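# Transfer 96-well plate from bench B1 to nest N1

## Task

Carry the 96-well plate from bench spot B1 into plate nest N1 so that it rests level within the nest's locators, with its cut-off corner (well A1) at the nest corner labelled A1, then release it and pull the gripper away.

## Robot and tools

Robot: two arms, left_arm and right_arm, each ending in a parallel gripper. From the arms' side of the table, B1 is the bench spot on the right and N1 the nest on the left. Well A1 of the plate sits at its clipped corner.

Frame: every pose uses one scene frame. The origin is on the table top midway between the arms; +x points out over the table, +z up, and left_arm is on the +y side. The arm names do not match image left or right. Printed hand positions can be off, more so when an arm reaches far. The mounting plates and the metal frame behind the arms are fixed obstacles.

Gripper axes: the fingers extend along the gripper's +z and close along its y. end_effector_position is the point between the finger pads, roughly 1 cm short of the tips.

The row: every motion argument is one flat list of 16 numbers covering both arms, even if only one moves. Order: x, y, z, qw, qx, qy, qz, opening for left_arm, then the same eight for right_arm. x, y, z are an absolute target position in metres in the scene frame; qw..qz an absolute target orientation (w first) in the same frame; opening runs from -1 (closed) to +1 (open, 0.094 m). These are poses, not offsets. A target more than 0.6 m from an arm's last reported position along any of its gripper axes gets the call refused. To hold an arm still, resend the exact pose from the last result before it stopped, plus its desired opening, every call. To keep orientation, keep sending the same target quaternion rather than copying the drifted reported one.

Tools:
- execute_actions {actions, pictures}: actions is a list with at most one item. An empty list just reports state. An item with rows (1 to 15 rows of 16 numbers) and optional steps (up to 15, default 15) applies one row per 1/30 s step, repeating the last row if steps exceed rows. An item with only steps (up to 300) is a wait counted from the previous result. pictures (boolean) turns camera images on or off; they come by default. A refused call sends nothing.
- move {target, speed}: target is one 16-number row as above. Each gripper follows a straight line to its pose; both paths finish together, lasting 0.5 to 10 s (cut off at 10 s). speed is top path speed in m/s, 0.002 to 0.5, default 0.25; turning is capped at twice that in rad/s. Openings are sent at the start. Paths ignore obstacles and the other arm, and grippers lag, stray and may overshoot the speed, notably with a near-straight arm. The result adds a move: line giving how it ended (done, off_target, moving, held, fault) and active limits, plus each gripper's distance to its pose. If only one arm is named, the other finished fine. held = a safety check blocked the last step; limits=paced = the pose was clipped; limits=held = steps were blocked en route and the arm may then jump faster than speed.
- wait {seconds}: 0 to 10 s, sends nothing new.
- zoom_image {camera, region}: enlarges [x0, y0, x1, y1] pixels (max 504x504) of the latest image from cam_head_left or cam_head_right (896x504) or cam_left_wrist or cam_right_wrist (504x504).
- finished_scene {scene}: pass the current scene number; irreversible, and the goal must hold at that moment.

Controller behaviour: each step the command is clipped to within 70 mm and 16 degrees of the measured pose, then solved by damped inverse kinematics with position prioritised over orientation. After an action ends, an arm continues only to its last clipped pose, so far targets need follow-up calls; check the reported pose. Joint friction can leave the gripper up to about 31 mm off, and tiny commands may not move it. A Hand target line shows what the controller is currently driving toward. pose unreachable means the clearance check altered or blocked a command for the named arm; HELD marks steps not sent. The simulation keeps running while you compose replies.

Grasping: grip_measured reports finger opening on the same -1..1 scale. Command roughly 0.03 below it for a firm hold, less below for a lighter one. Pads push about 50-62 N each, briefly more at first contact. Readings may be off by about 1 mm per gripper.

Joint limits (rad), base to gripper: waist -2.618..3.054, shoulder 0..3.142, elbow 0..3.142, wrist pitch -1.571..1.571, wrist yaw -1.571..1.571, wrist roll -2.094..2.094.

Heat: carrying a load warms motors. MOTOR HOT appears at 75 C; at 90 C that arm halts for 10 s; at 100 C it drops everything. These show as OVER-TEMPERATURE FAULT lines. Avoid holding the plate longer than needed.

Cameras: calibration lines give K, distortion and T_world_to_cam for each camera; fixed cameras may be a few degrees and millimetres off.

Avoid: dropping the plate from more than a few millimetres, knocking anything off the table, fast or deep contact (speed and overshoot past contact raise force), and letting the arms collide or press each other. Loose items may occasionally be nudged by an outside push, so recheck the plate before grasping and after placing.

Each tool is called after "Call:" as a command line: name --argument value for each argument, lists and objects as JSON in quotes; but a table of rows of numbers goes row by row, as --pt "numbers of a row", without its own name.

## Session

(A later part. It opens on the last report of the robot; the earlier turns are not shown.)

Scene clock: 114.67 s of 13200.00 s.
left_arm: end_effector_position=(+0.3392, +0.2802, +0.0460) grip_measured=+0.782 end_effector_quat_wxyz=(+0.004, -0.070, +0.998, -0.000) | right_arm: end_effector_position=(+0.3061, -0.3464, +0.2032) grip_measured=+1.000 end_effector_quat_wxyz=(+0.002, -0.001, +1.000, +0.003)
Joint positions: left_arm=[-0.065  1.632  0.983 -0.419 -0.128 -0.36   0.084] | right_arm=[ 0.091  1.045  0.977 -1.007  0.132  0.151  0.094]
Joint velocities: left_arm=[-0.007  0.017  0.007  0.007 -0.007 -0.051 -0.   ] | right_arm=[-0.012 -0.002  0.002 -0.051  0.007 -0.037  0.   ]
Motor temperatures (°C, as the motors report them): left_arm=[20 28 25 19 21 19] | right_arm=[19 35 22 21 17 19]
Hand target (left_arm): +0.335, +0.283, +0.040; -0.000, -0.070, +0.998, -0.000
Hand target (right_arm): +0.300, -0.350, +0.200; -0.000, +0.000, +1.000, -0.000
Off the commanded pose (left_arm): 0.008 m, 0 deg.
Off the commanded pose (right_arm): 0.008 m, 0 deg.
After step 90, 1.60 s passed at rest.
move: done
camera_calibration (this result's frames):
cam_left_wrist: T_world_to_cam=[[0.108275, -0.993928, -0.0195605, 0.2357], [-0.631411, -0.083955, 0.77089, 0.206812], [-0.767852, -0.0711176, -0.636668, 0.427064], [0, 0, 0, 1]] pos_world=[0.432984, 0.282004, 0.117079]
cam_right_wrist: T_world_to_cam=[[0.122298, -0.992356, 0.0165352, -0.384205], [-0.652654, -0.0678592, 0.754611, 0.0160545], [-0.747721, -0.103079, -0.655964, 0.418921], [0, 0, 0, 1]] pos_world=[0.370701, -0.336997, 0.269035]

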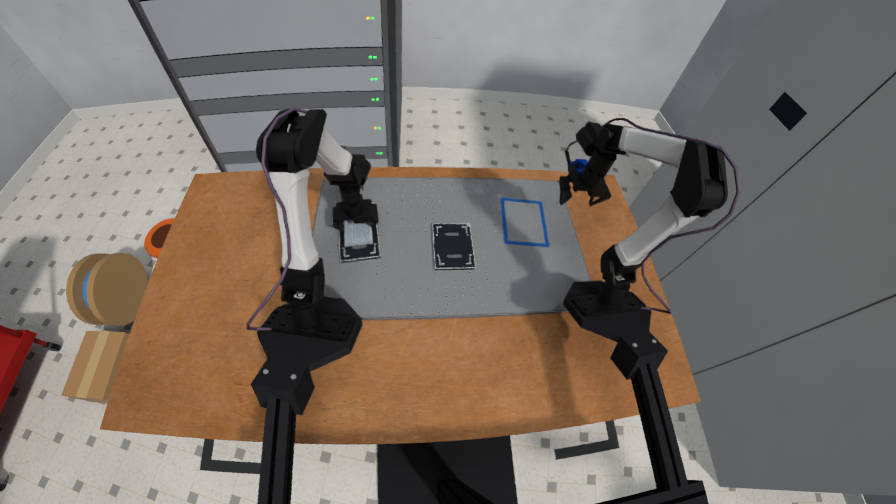

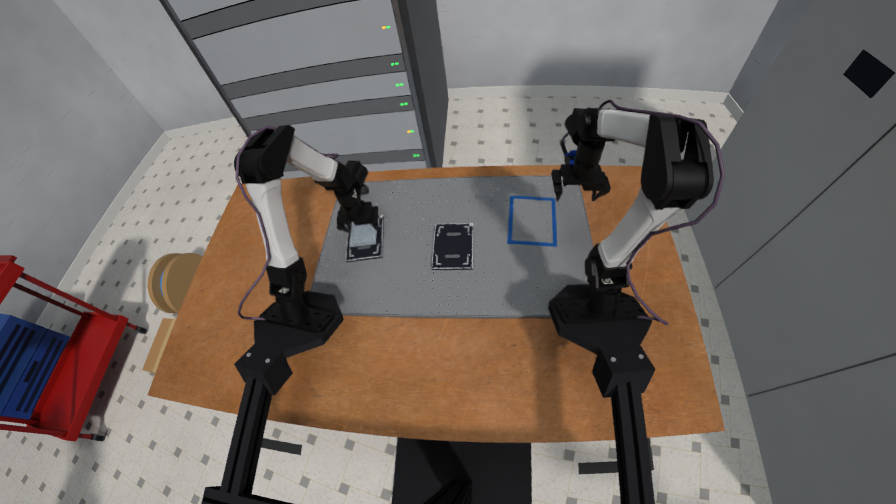

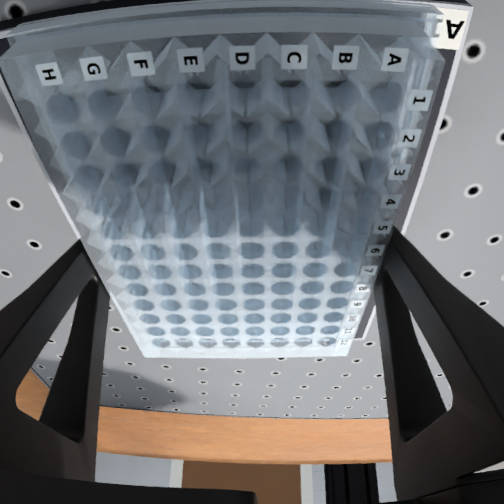

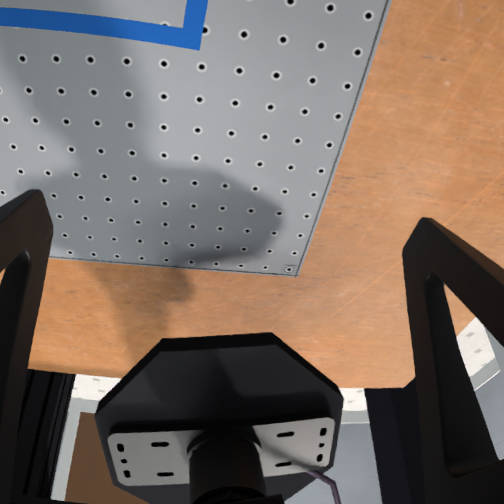

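Call:
move --target '[0.316,0.281,0.034,0,-0.07,0.9975,0,0.7, 0.30,-0.35,0.2,0,0,1,0,1]' --speed 0.02

Call:
zoom_image --camera "cam_head_left" --region '[310, 190, 410, 270]'

Call:
zoom_image --camera "cam_head_right" --region '[320, 190, 420, 270]'

Scene clock: 124.43 s of 13200.00 s.
left_arm: end_effector_position=(+0.3249, +0.2823, +0.0367) grip_measured=+0.782 end_effector_quat_wxyz=(+0.006, -0.071, +0.997, -0.001) | right_arm: end_effector_position=(+0.3061, -0.3464, +0.2032) grip_measured=+1.000 end_effector_quat_wxyz=(+0.002, -0.001, +1.000, +0.003)
Joint positions: left_arm=[-0.065  1.626  0.908 -0.347 -0.129 -0.36   0.084] | right_arm=[ 0.091  1.045  0.977 -1.007  0.132  0.151  0.094]
Joint velocities: left_arm=[-0.017 -0.012 -0.012 -0.081  0.007 -0.051 -0.   ] | right_arm=[ 0.007 -0.007  0.007 -0.022 -0.081  0.007  0.   ]
Motor temperatures (°C, as the motors report them): left_arm=[20 28 24 19 21 19] | right_arm=[18 34 22 21 17 19]
Hand target (left_arm): +0.316, +0.281, +0.034; -0.000, -0.070, +0.998, +0.000
Hand target (right_arm): +0.300, -0.350, +0.200; -0.000, +0.000, +1.000, -0.000
Off the commanded pose (left_arm): 0.009 m, 1 deg.
Off the commanded pose (right_arm): 0.008 m, 0 deg.
After step 90, 5.23 s passed at rest.
move: done
camera_calibration (this result's frames):
cam_left_wrist: T_world_to_cam=[[0.108782, -0.993881, -0.0191838, 0.238967], [-0.63406, -0.0842358, 0.768682, 0.206201], [-0.765594, -0.0714549, -0.639343, 0.409736], [0, 0, 0, 1]] pos_world=[0.41844, 0.284152, 0.108043]
cam_right_wrist: T_world_to_cam=[[0.122298, -0.992356, 0.0165352, -0.384205], [-0.652654, -0.0678592, 0.754611, 0.0160545], [-0.747721, -0.103079, -0.655964, 0.418921], [0, 0, 0, 1]] pos_world=[0.370701, -0.336997, 0.269035]

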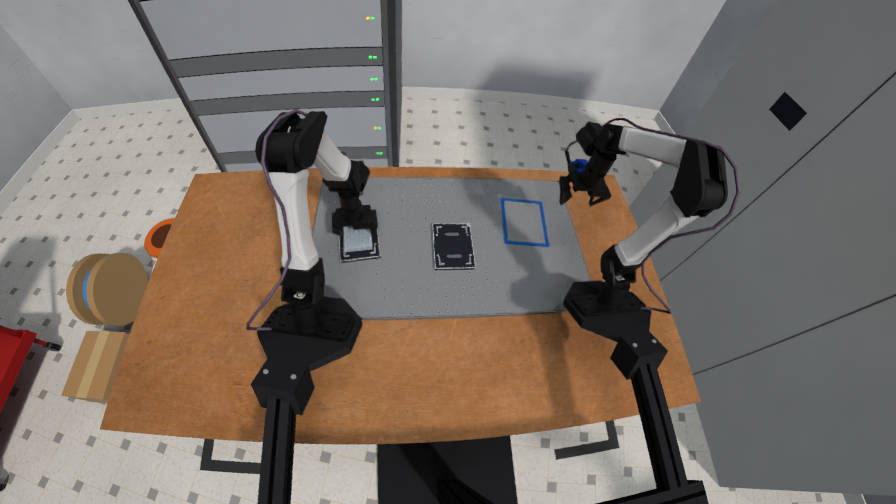

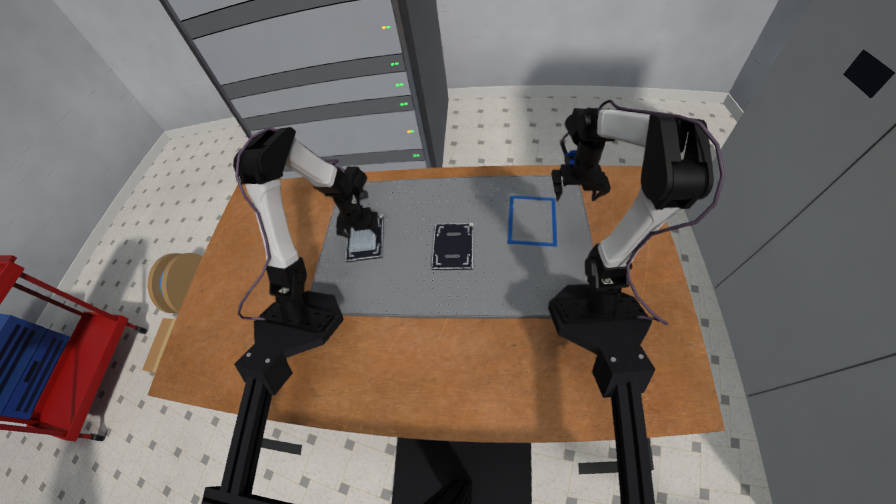

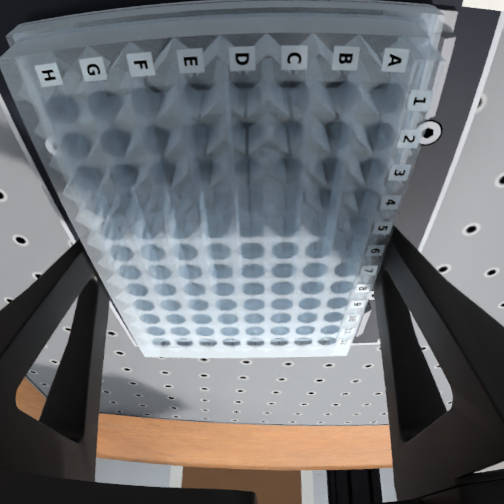

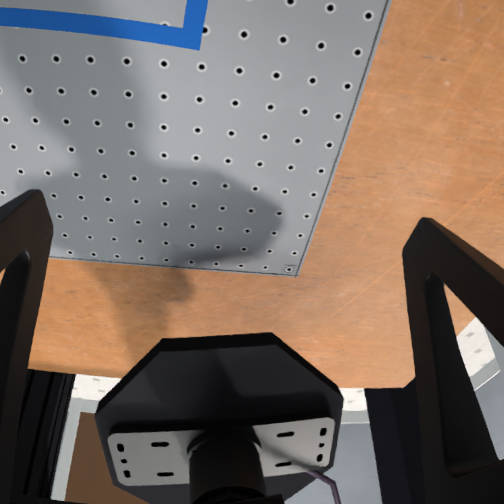

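Region (310, 190, 410, 270) of cam_head_left's 896x504 image, scaled by 5.040, with more detail than that image has; it fills the top 403 rows of this view, and the rest is white.

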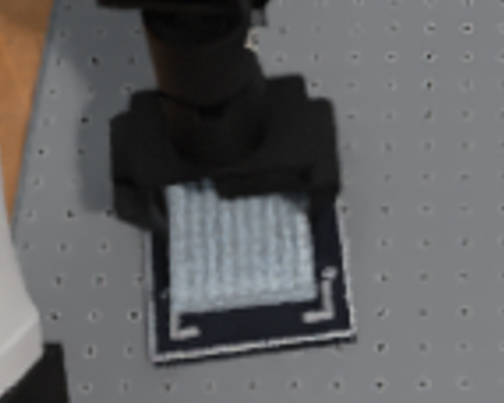

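Region (320, 190, 420, 270) of cam_head_right's 896x504 image, scaled by 5.040, with more detail than that image has; it fills the top 403 rows of this view, and the rest is white.

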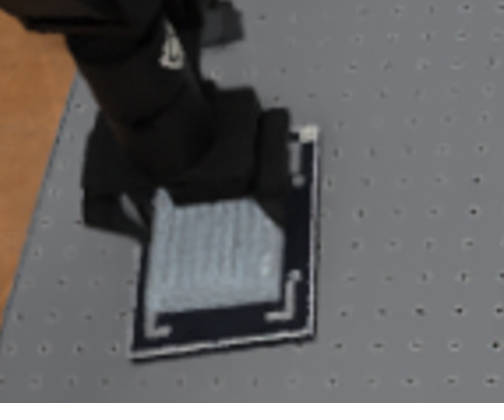

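Call:
move --target '[0.311,0.276,0.027,0,-0.07,0.9975,0,0.7, 0.30,-0.35,0.2,0,0,1,0,1]' --speed 0.01

Call:
zoom_image --camera "cam_head_left" --region '[310, 190, 410, 270]'

Call:
zoom_image --camera "cam_head_right" --region '[320, 190, 420, 270]'

Scene clock: 130.33 s of 13200.00 s.
left_arm: end_effector_position=(+0.3245, +0.2820, +0.0357) grip_measured=+0.782 end_effector_quat_wxyz=(+0.014, -0.071, +0.997, +0.009) | right_arm: end_effector_position=(+0.3061, -0.3464, +0.2032) grip_measured=+1.000 end_effector_quat_wxyz=(+0.002, -0.001, +1.000, +0.003)
Joint positions: left_arm=[-0.08   1.626  0.897 -0.328 -0.16  -0.371  0.084] | right_arm=[ 0.091  1.045  0.977 -1.007  0.132  0.151  0.094]
Joint velocities: left_arm=[-0.012  0.007 -0.022 -0.022 -0.022 -0.066 -0.   ] | right_arm=[ 0.022 -0.012 -0.002  0.007  0.022  0.037  0.   ]
Motor temperatures (°C, as the motors report them): left_arm=[20 28 24 19 21 19] | right_arm=[18 34 22 21 17 19]
Hand target (left_arm): +0.311, +0.276, +0.028; -0.001, -0.070, +0.998, +0.001
Hand target (right_arm): +0.300, -0.350, +0.200; -0.000, +0.000, +1.000, -0.000
Off the commanded pose (left_arm): 0.017 m, 2 deg.
Off the commanded pose (right_arm): 0.008 m, 0 deg.
After step 90, 0.87 s passed at rest.
move: off_target (left_arm)
camera_calibration (this result's frames):
cam_left_wrist: T_world_to_cam=[[0.109022, -0.993298, -0.0383879, 0.239116], [-0.644739, -0.100053, 0.757826, 0.214967], [-0.756588, -0.0578695, -0.651326, 0.402467], [0, 0, 0, 1]] pos_world=[0.417031, 0.282312, 0.108408]
cam_right_wrist: T_world_to_cam=[[0.122298, -0.992356, 0.0165352, -0.384205], [-0.652654, -0.0678592, 0.754611, 0.0160545], [-0.747721, -0.103079, -0.655964, 0.418921], [0, 0, 0, 1]] pos_world=[0.370701, -0.336997, 0.269035]

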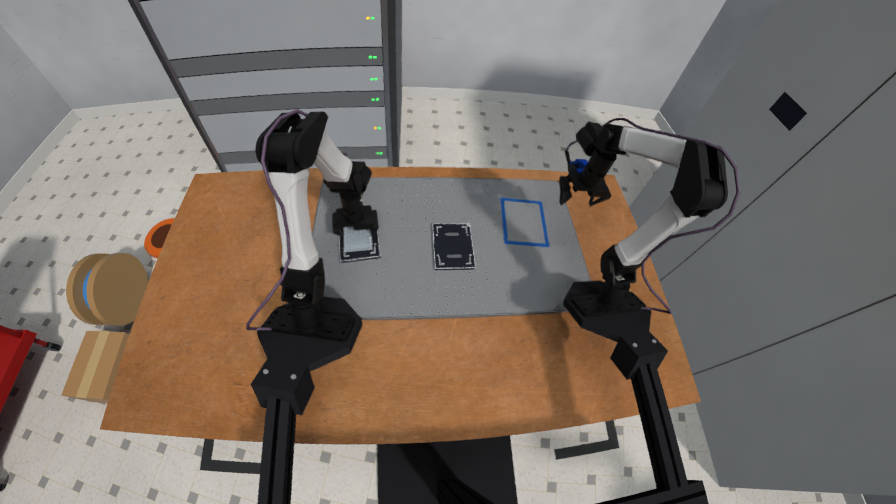

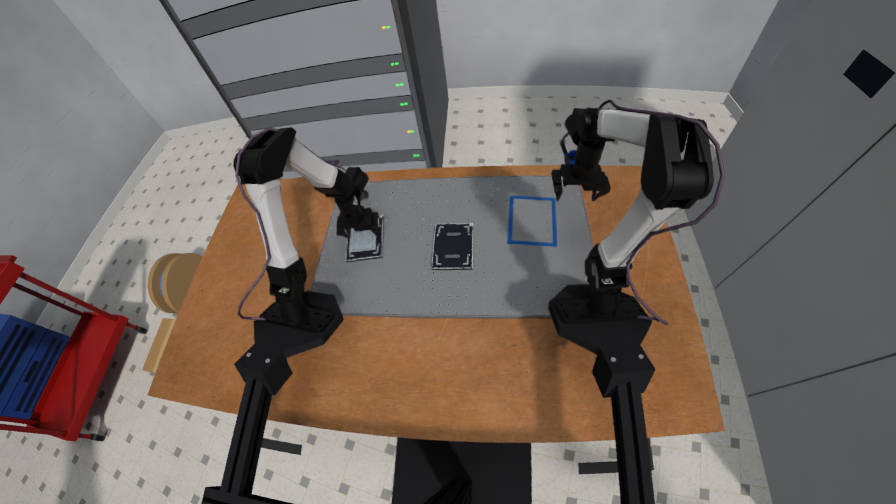

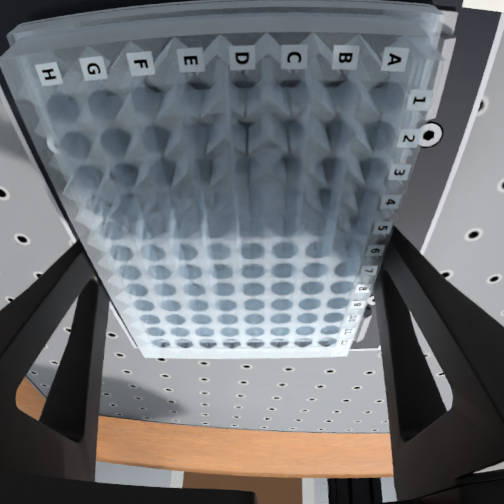

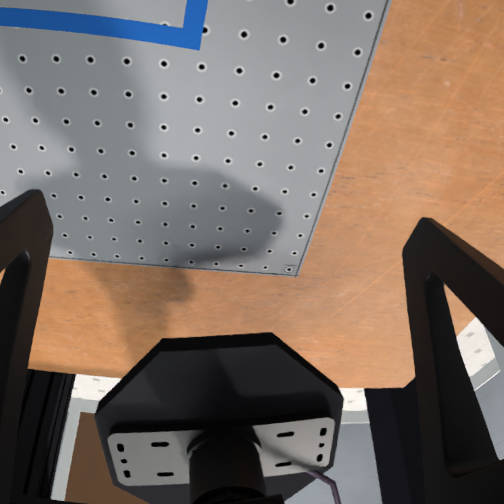

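Region (310, 190, 410, 270) of cam_head_left's 896x504 image, scaled by 5.040, with more detail than that image has; it fills the top 403 rows of this view, and the rest is white.

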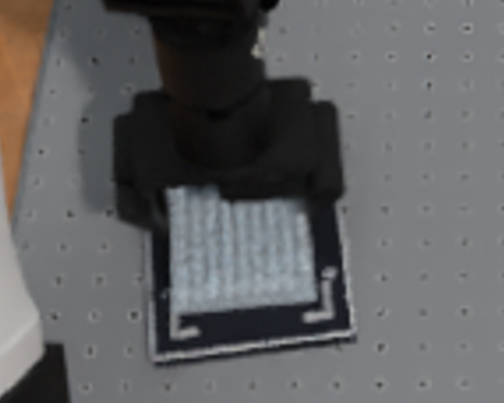

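Region (320, 190, 420, 270) of cam_head_right's 896x504 image, scaled by 5.040, with more detail than that image has; it fills the top 403 rows of this view, and the rest is white.

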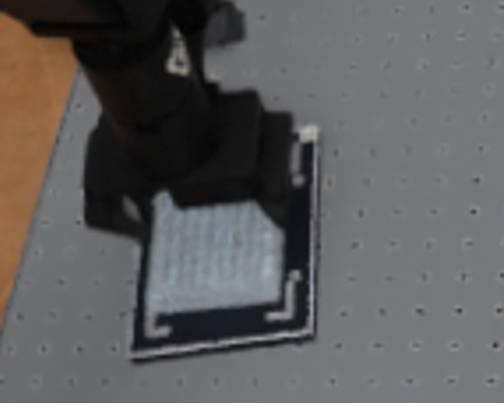

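Call:
move --target '[0.312,0.274,0.05,0,-0.07,0.9975,0,0.7, 0.30,-0.35,0.2,0,0,1,0,1]' --speed 0.02

Call:
move --target '[0.309,0.274,0.034,0,-0.07,0.9975,0,0.7, 0.30,-0.35,0.2,0,0,1,0,1]' --speed 0.01

Call:
zoom_image --camera "cam_head_left" --region '[310, 190, 410, 270]'

Call:
zoom_image --camera "cam_head_right" --region '[320, 190, 420, 270]'

Scene clock: 135.17 s of 13200.00 s.
left_arm: end_effector_position=(+0.3211, +0.2768, +0.0476) grip_measured=+0.782 end_effector_quat_wxyz=(+0.010, -0.071, +0.997, +0.004) | right_arm: end_effector_position=(+0.3061, -0.3464, +0.2032) grip_measured=+1.000 end_effector_quat_wxyz=(+0.002, -0.001, +1.000, +0.003)
Joint positions: left_arm=[-0.098  1.585  0.897 -0.375 -0.156 -0.389  0.084] | right_arm=[ 0.091  1.045  0.977 -1.007  0.132  0.151  0.094]
Joint velocities: left_arm=[ 0.002 -0.007  0.002 -0.051 -0.007  0.095 -0.001] | right_arm=[ 0.002  0.007 -0.012 -0.081 -0.037  0.022  0.   ]
Motor temperatures (°C, as the motors report them): left_arm=[20 28 24 19 21 19] | right_arm=[18 34 22 21 17 19]
Hand target (left_arm): +0.312, +0.274, +0.050; -0.000, -0.070, +0.998, +0.001
Hand target (right_arm): +0.300, -0.350, +0.200; -0.000, +0.000, +1.000, -0.000
Off the commanded pose (left_arm): 0.010 m, 1 deg.
Off the commanded pose (right_arm): 0.008 m, 0 deg.
After step 90, 0.53 s passed at rest.
move: done
camera_calibration (this result's frames):
cam_left_wrist: T_world_to_cam=[[0.110157, -0.993518, -0.0280461, 0.233986], [-0.639525, -0.0924519, 0.763191, 0.19925], [-0.760837, -0.0661347, -0.645564, 0.410744], [0, 0, 0, 1]] pos_world=[0.414159, 0.278055, 0.119658]
cam_right_wrist: T_world_to_cam=[[0.122298, -0.992356, 0.0165352, -0.384205], [-0.652654, -0.0678592, 0.754611, 0.0160545], [-0.747721, -0.103079, -0.655964, 0.418921], [0, 0, 0, 1]] pos_world=[0.370701, -0.336997, 0.269035]

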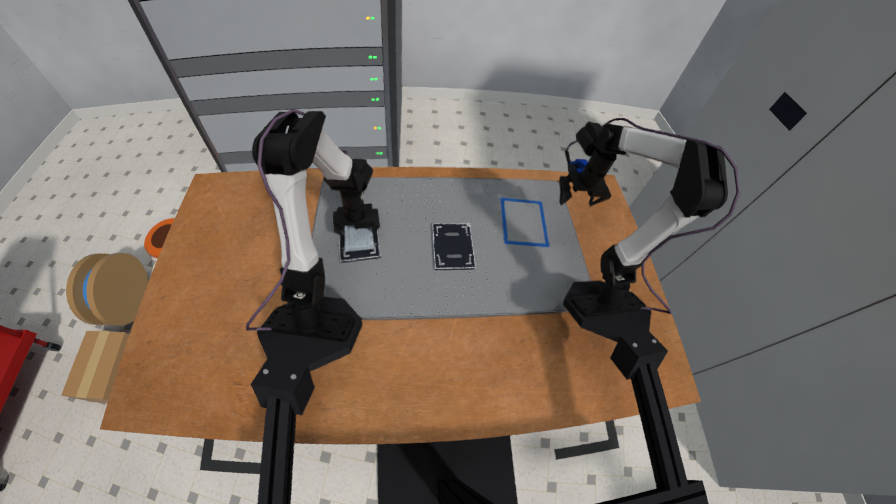

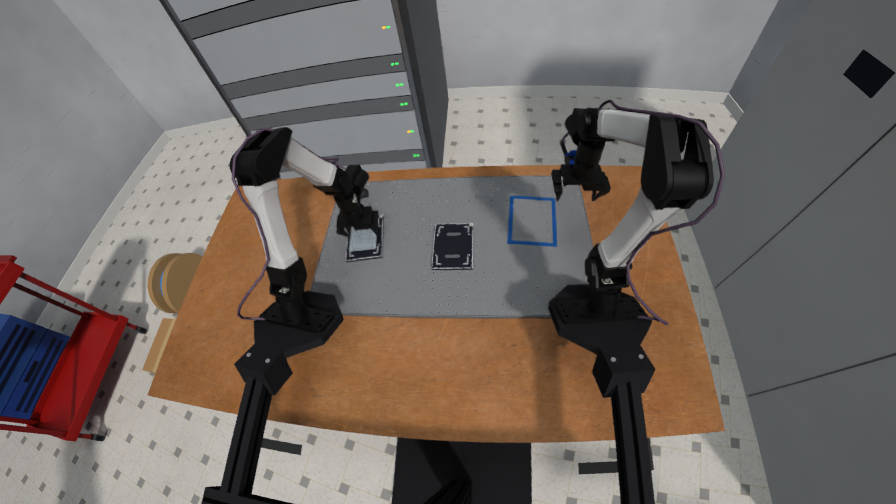

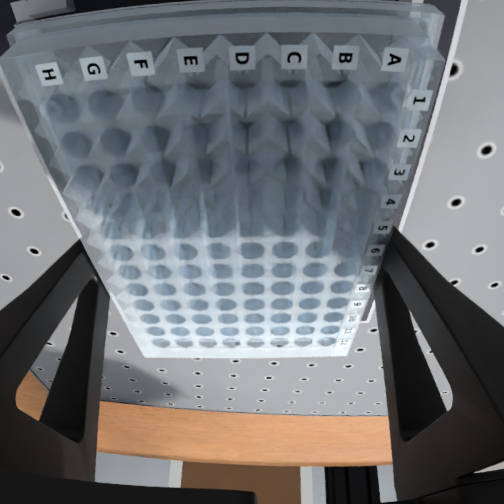

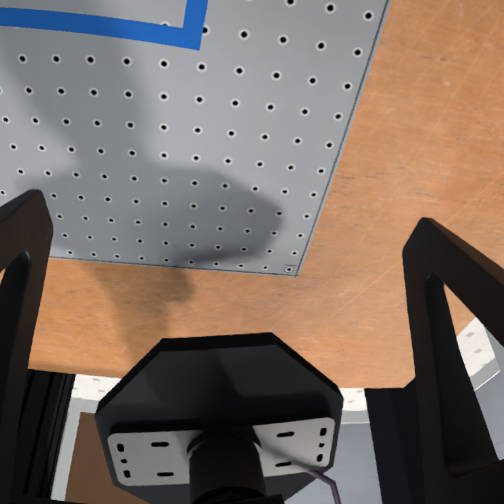

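Scene clock: 137.23 s of 13200.00 s.
left_arm: end_effector_position=(+0.3149, +0.2766, +0.0396) grip_measured=+0.782 end_effector_quat_wxyz=(+0.005, -0.071, +0.997, +0.004) | right_arm: end_effector_position=(+0.3061, -0.3464, +0.2032) grip_measured=+1.000 end_effector_quat_wxyz=(+0.002, -0.001, +1.000, +0.003)
Joint positions: left_arm=[-0.098  1.603  0.876 -0.345 -0.153 -0.389  0.084] | right_arm=[ 0.091  1.045  0.977 -1.007  0.132  0.151  0.094]
Joint velocities: left_arm=[-0.002 -0.017 -0.012  0.037  0.007 -0.007 -0.   ] | right_arm=[-0.002  0.007 -0.007  0.007  0.051  0.022  0.   ]
Motor temperatures (°C, as the motors report them): left_arm=[20 28 24 19 21 19] | right_arm=[18 33 22 21 17 19]
Hand target (left_arm): +0.309, +0.274, +0.034; -0.001, -0.070, +0.998, +0.000
Hand target (right_arm): +0.300, -0.350, +0.200; -0.000, +0.000, +1.000, -0.000
Off the commanded pose (left_arm): 0.009 m, 1 deg.
Off the commanded pose (right_arm): 0.008 m, 0 deg.
move: done
camera_calibration (this result's frames):
cam_left_wrist: T_world_to_cam=[[0.108622, -0.993692, -0.0278786, 0.234764], [-0.632549, -0.0907247, 0.769188, 0.198435], [-0.766866, -0.065916, -0.638414, 0.402418], [0, 0, 0, 1]] pos_world=[0.40862, 0.277812, 0.11082]
cam_right_wrist: T_world_to_cam=[[0.122298, -0.992356, 0.0165352, -0.384205], [-0.652654, -0.0678592, 0.754611, 0.0160545], [-0.747721, -0.103079, -0.655964, 0.418921], [0, 0, 0, 1]] pos_world=[0.370701, -0.336997, 0.269035]

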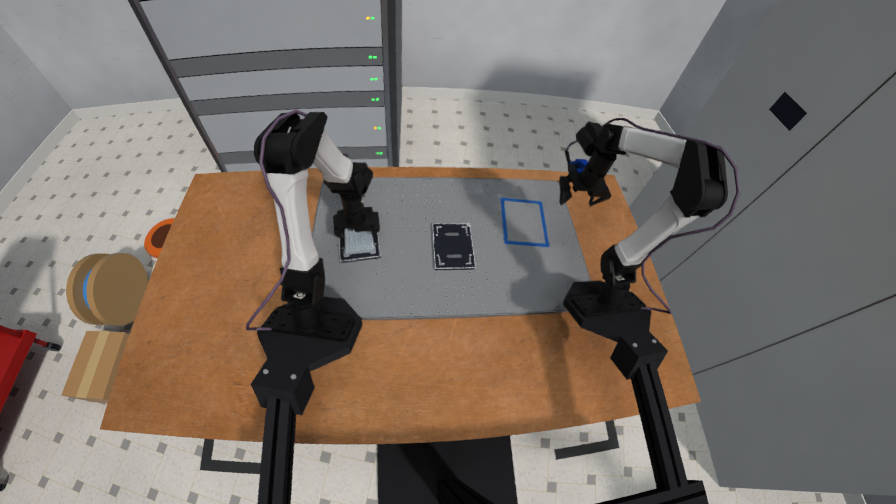

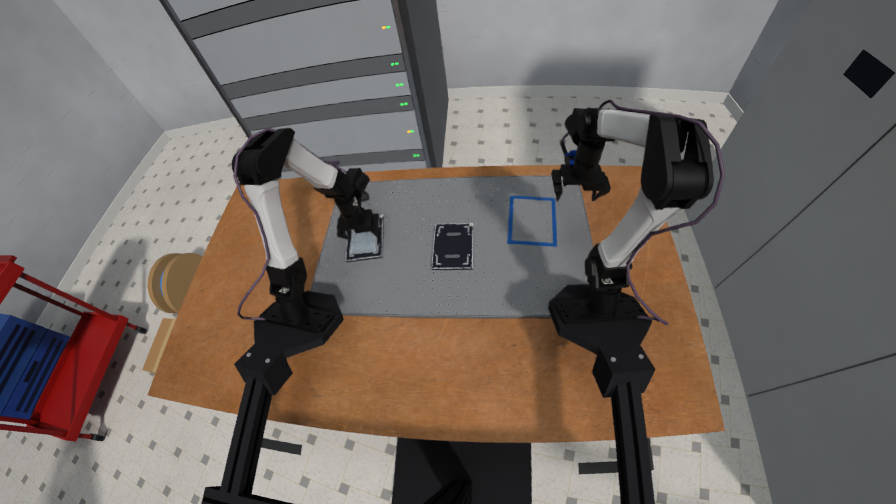

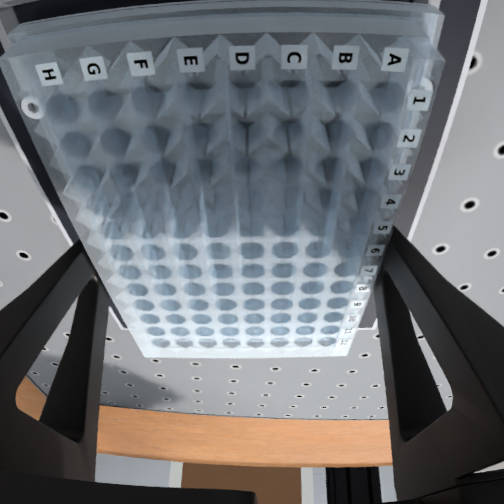

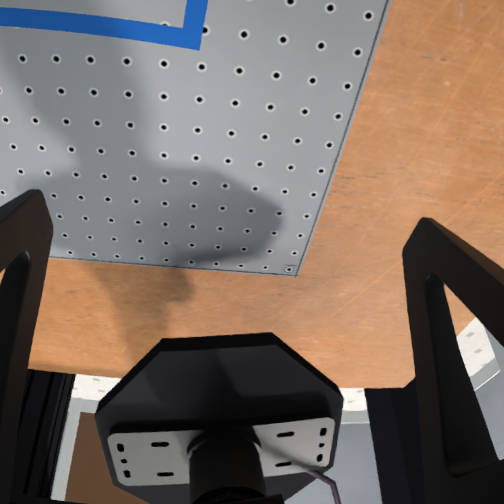

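Region (310, 190, 410, 270) of cam_head_left's 896x504 image, scaled by 5.040, with more detail than that image has; it fills the top 403 rows of this view, and the rest is white.

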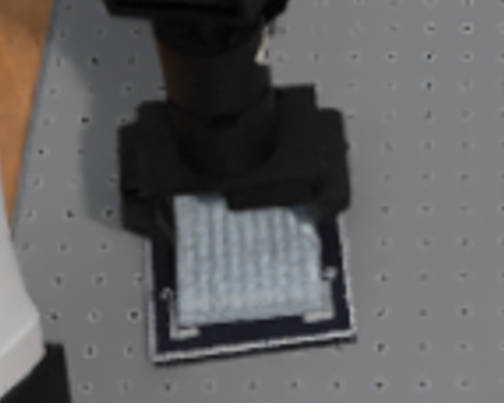

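Region (320, 190, 420, 270) of cam_head_right's 896x504 image, scaled by 5.040, with more detail than that image has; it fills the top 403 rows of this view, and the rest is white.

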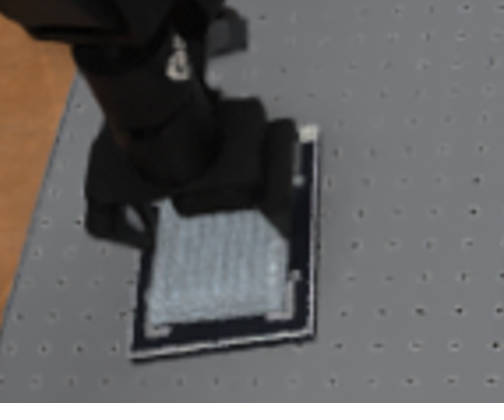

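Call:
move --target '[0.309,0.275,0.018,0,-0.07,0.9975,0,0.7, 0.30,-0.35,0.2,0,0,1,0,1]' --speed 0.008

Call:
zoom_image --camera "cam_head_left" --region '[310, 190, 410, 270]'

Call:
zoom_image --camera "cam_head_right" --region '[320, 190, 420, 270]'

Scene clock: 144.33 s of 13200.00 s.
left_arm: end_effector_position=(+0.3167, +0.2755, +0.0361) grip_measured=+0.782 end_effector_quat_wxyz=(+0.009, -0.068, +0.998, +0.002) | right_arm: end_effector_position=(+0.3061, -0.3464, +0.2032) grip_measured=+1.000 end_effector_quat_wxyz=(+0.002, -0.001, +1.000, +0.003)
Joint positions: left_arm=[-0.098  1.616  0.876 -0.325 -0.152 -0.383  0.084] | right_arm=[ 0.091  1.045  0.977 -1.007  0.132  0.151  0.094]
Joint velocities: left_arm=[ 0.007  0.007 -0.002 -0.051 -0.007  0.007 -0.001] | right_arm=[-0.027 -0.012  0.017 -0.081  0.037  0.007  0.   ]
Motor temperatures (°C, as the motors report them): left_arm=[20 28 24 19 21 19] | right_arm=[18 33 22 21 17 19]
Hand target (left_arm): +0.308, +0.275, +0.020; -0.000, -0.070, +0.998, +0.000
Hand target (right_arm): +0.300, -0.350, +0.200; -0.000, +0.000, +1.000, -0.000
Off the commanded pose (left_arm): 0.020 m, 1 deg.
Off the commanded pose (right_arm): 0.008 m, 0 deg.
After step 90, 1.07 s passed at rest.
move: off_target (left_arm)
camera_calibration (this result's frames):
cam_left_wrist: T_world_to_cam=[[0.103374, -0.994325, -0.0251165, 0.235175], [-0.638257, -0.0856805, 0.76504, 0.202727], [-0.762851, -0.0630544, -0.643493, 0.399624], [0, 0, 0, 1]] pos_world=[0.409934, 0.276409, 0.107968]
cam_right_wrist: T_world_to_cam=[[0.122298, -0.992356, 0.0165352, -0.384205], [-0.652654, -0.0678592, 0.754611, 0.0160545], [-0.747721, -0.103079, -0.655964, 0.418921], [0, 0, 0, 1]] pos_world=[0.370701, -0.336997, 0.269035]

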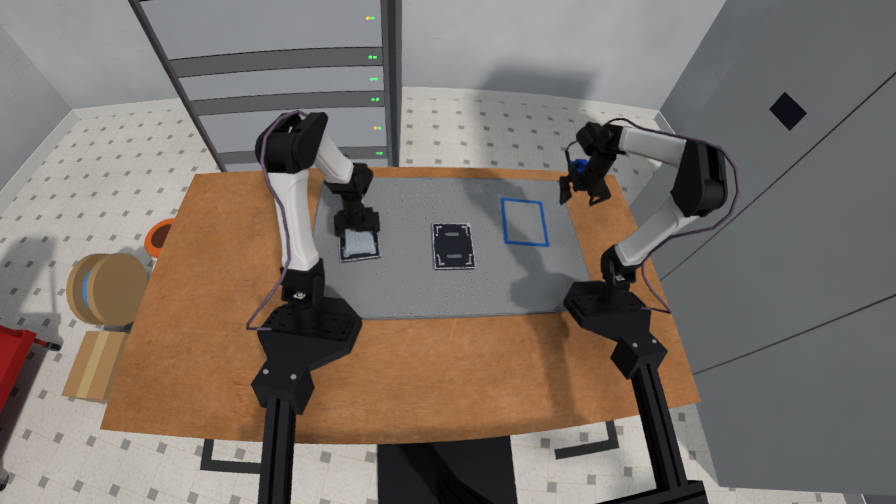

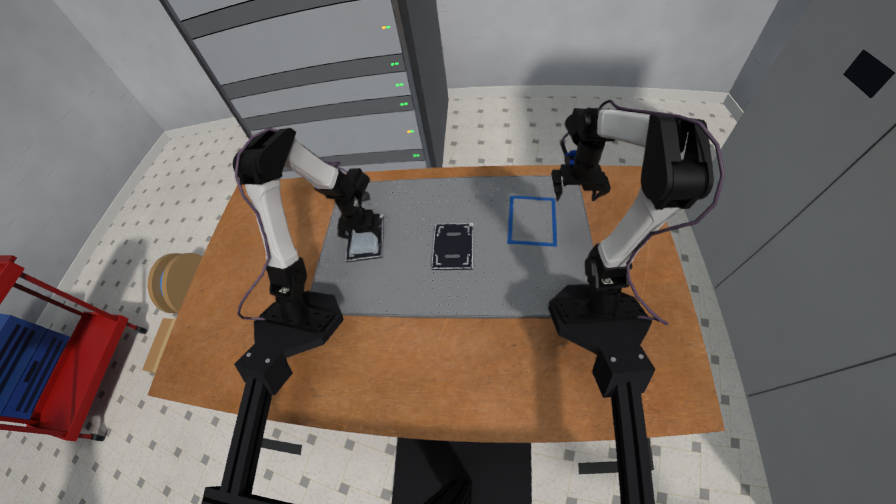

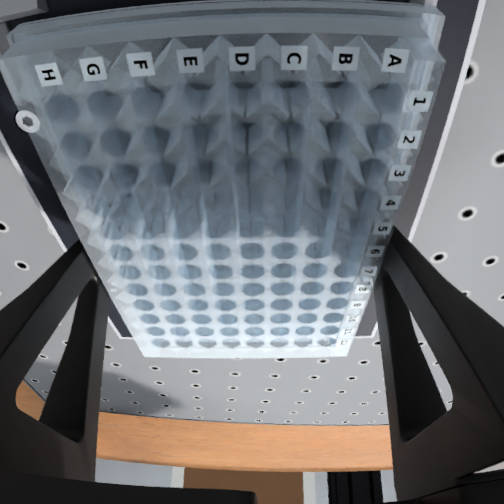

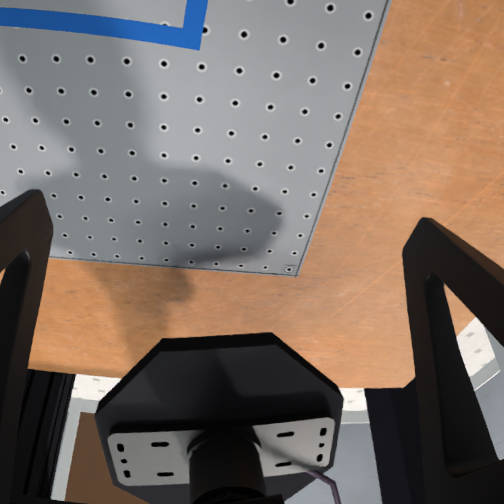

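Region (310, 190, 410, 270) of cam_head_left's 896x504 image, scaled by 5.040, with more detail than that image has; it fills the top 403 rows of this view, and the rest is white.

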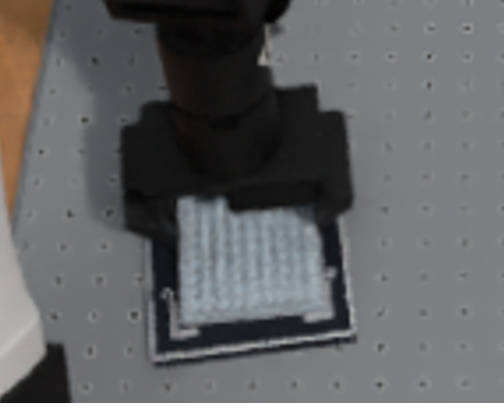

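Region (320, 190, 420, 270) of cam_head_right's 896x504 image, scaled by 5.040, with more detail than that image has; it fills the top 403 rows of this view, and the rest is white.

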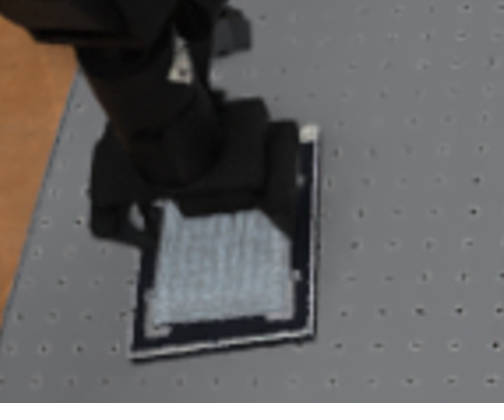

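Call:
move --target '[0.309,0.283,0.028,0,-0.07,0.9975,0,0.7, 0.30,-0.35,0.2,0,0,1,0,1]' --speed 0.005

Call:
zoom_image --camera "cam_head_left" --region '[310, 190, 410, 270]'

Scene clock: 149.63 s of 13200.00 s.
left_arm: end_effector_position=(+0.3170, +0.2762, +0.0357) grip_measured=+0.782 end_effector_quat_wxyz=(+0.007, -0.067, +0.998, -0.008) | right_arm: end_effector_position=(+0.3061, -0.3464, +0.2032) grip_measured=+1.000 end_effector_quat_wxyz=(+0.002, -0.001, +1.000, +0.003)
Joint positions: left_arm=[-0.083  1.614  0.873 -0.318 -0.123 -0.368  0.084] | right_arm=[ 0.091  1.045  0.977 -1.007  0.132  0.151  0.094]
Joint velocities: left_arm=[-0.017 -0.002 -0.002  0.007  0.095  0.037 -0.001] | right_arm=[-0.017  0.002  0.002 -0.037 -0.022 -0.051  0.   ]
Motor temperatures (°C, as the motors report them): left_arm=[20 28 24 19 21 19] | right_arm=[18 33 22 21 17 19]
Hand target (left_arm): +0.309, +0.283, +0.028; -0.000, -0.070, +0.998, -0.000
Hand target (right_arm): +0.300, -0.350, +0.200; -0.000, +0.000, +1.000, -0.000
Off the commanded pose (left_arm): 0.013 m, 1 deg.
Off the commanded pose (right_arm): 0.008 m, 0 deg.
move: off_target (left_arm)
camera_calibration (this result's frames):
cam_left_wrist: T_world_to_cam=[[0.101682, -0.99481, -0.00367252, 0.23567], [-0.637039, -0.0679477, 0.767831, 0.197895], [-0.764096, -0.0757348, -0.640642, 0.403446], [0, 0, 0, 1]] pos_world=[0.410375, 0.278448, 0.10738]
cam_right_wrist: T_world_to_cam=[[0.122298, -0.992356, 0.0165352, -0.384205], [-0.652654, -0.0678592, 0.754611, 0.0160545], [-0.747721, -0.103079, -0.655964, 0.418921], [0, 0, 0, 1]] pos_world=[0.370701, -0.336997, 0.269035]

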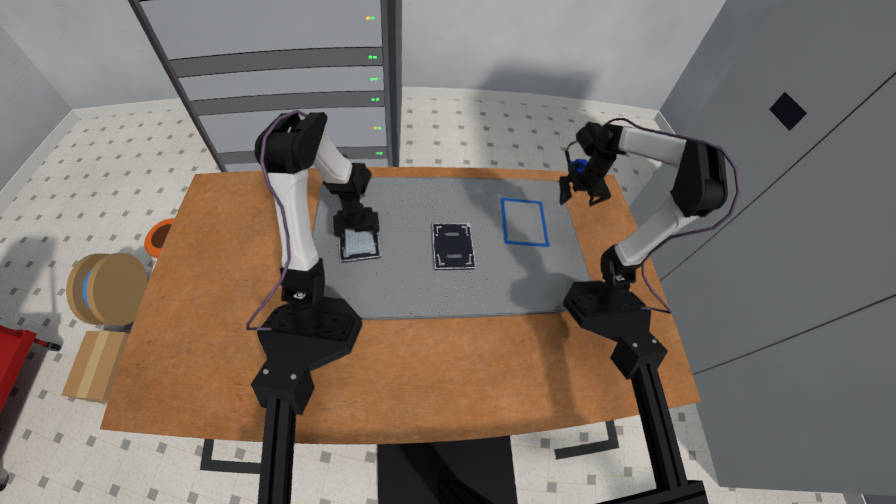

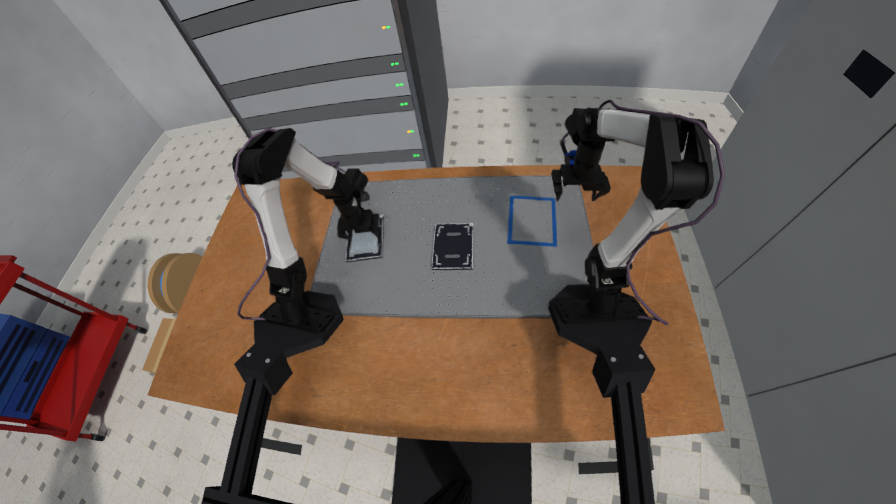

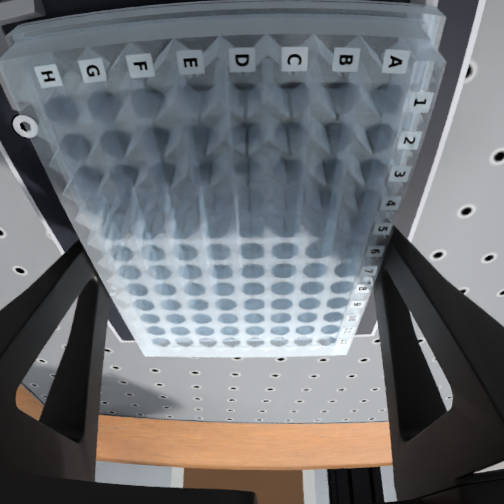

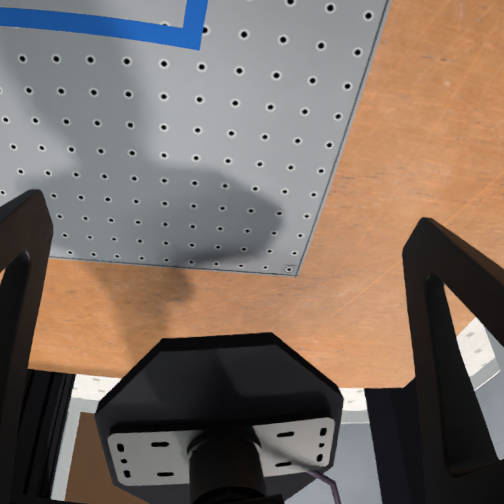

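Region (310, 190, 410, 270) of cam_head_left's 896x504 image, scaled by 5.040, with more detail than that image has; it fills the top 403 rows of this view, and the rest is white.

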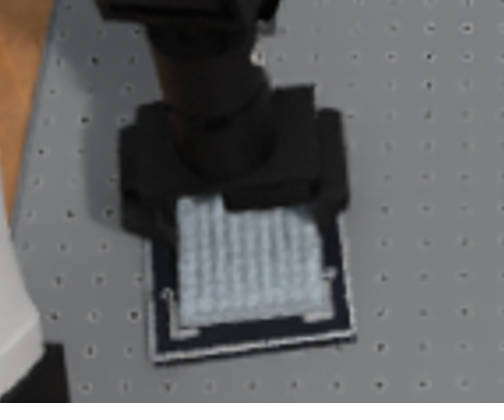

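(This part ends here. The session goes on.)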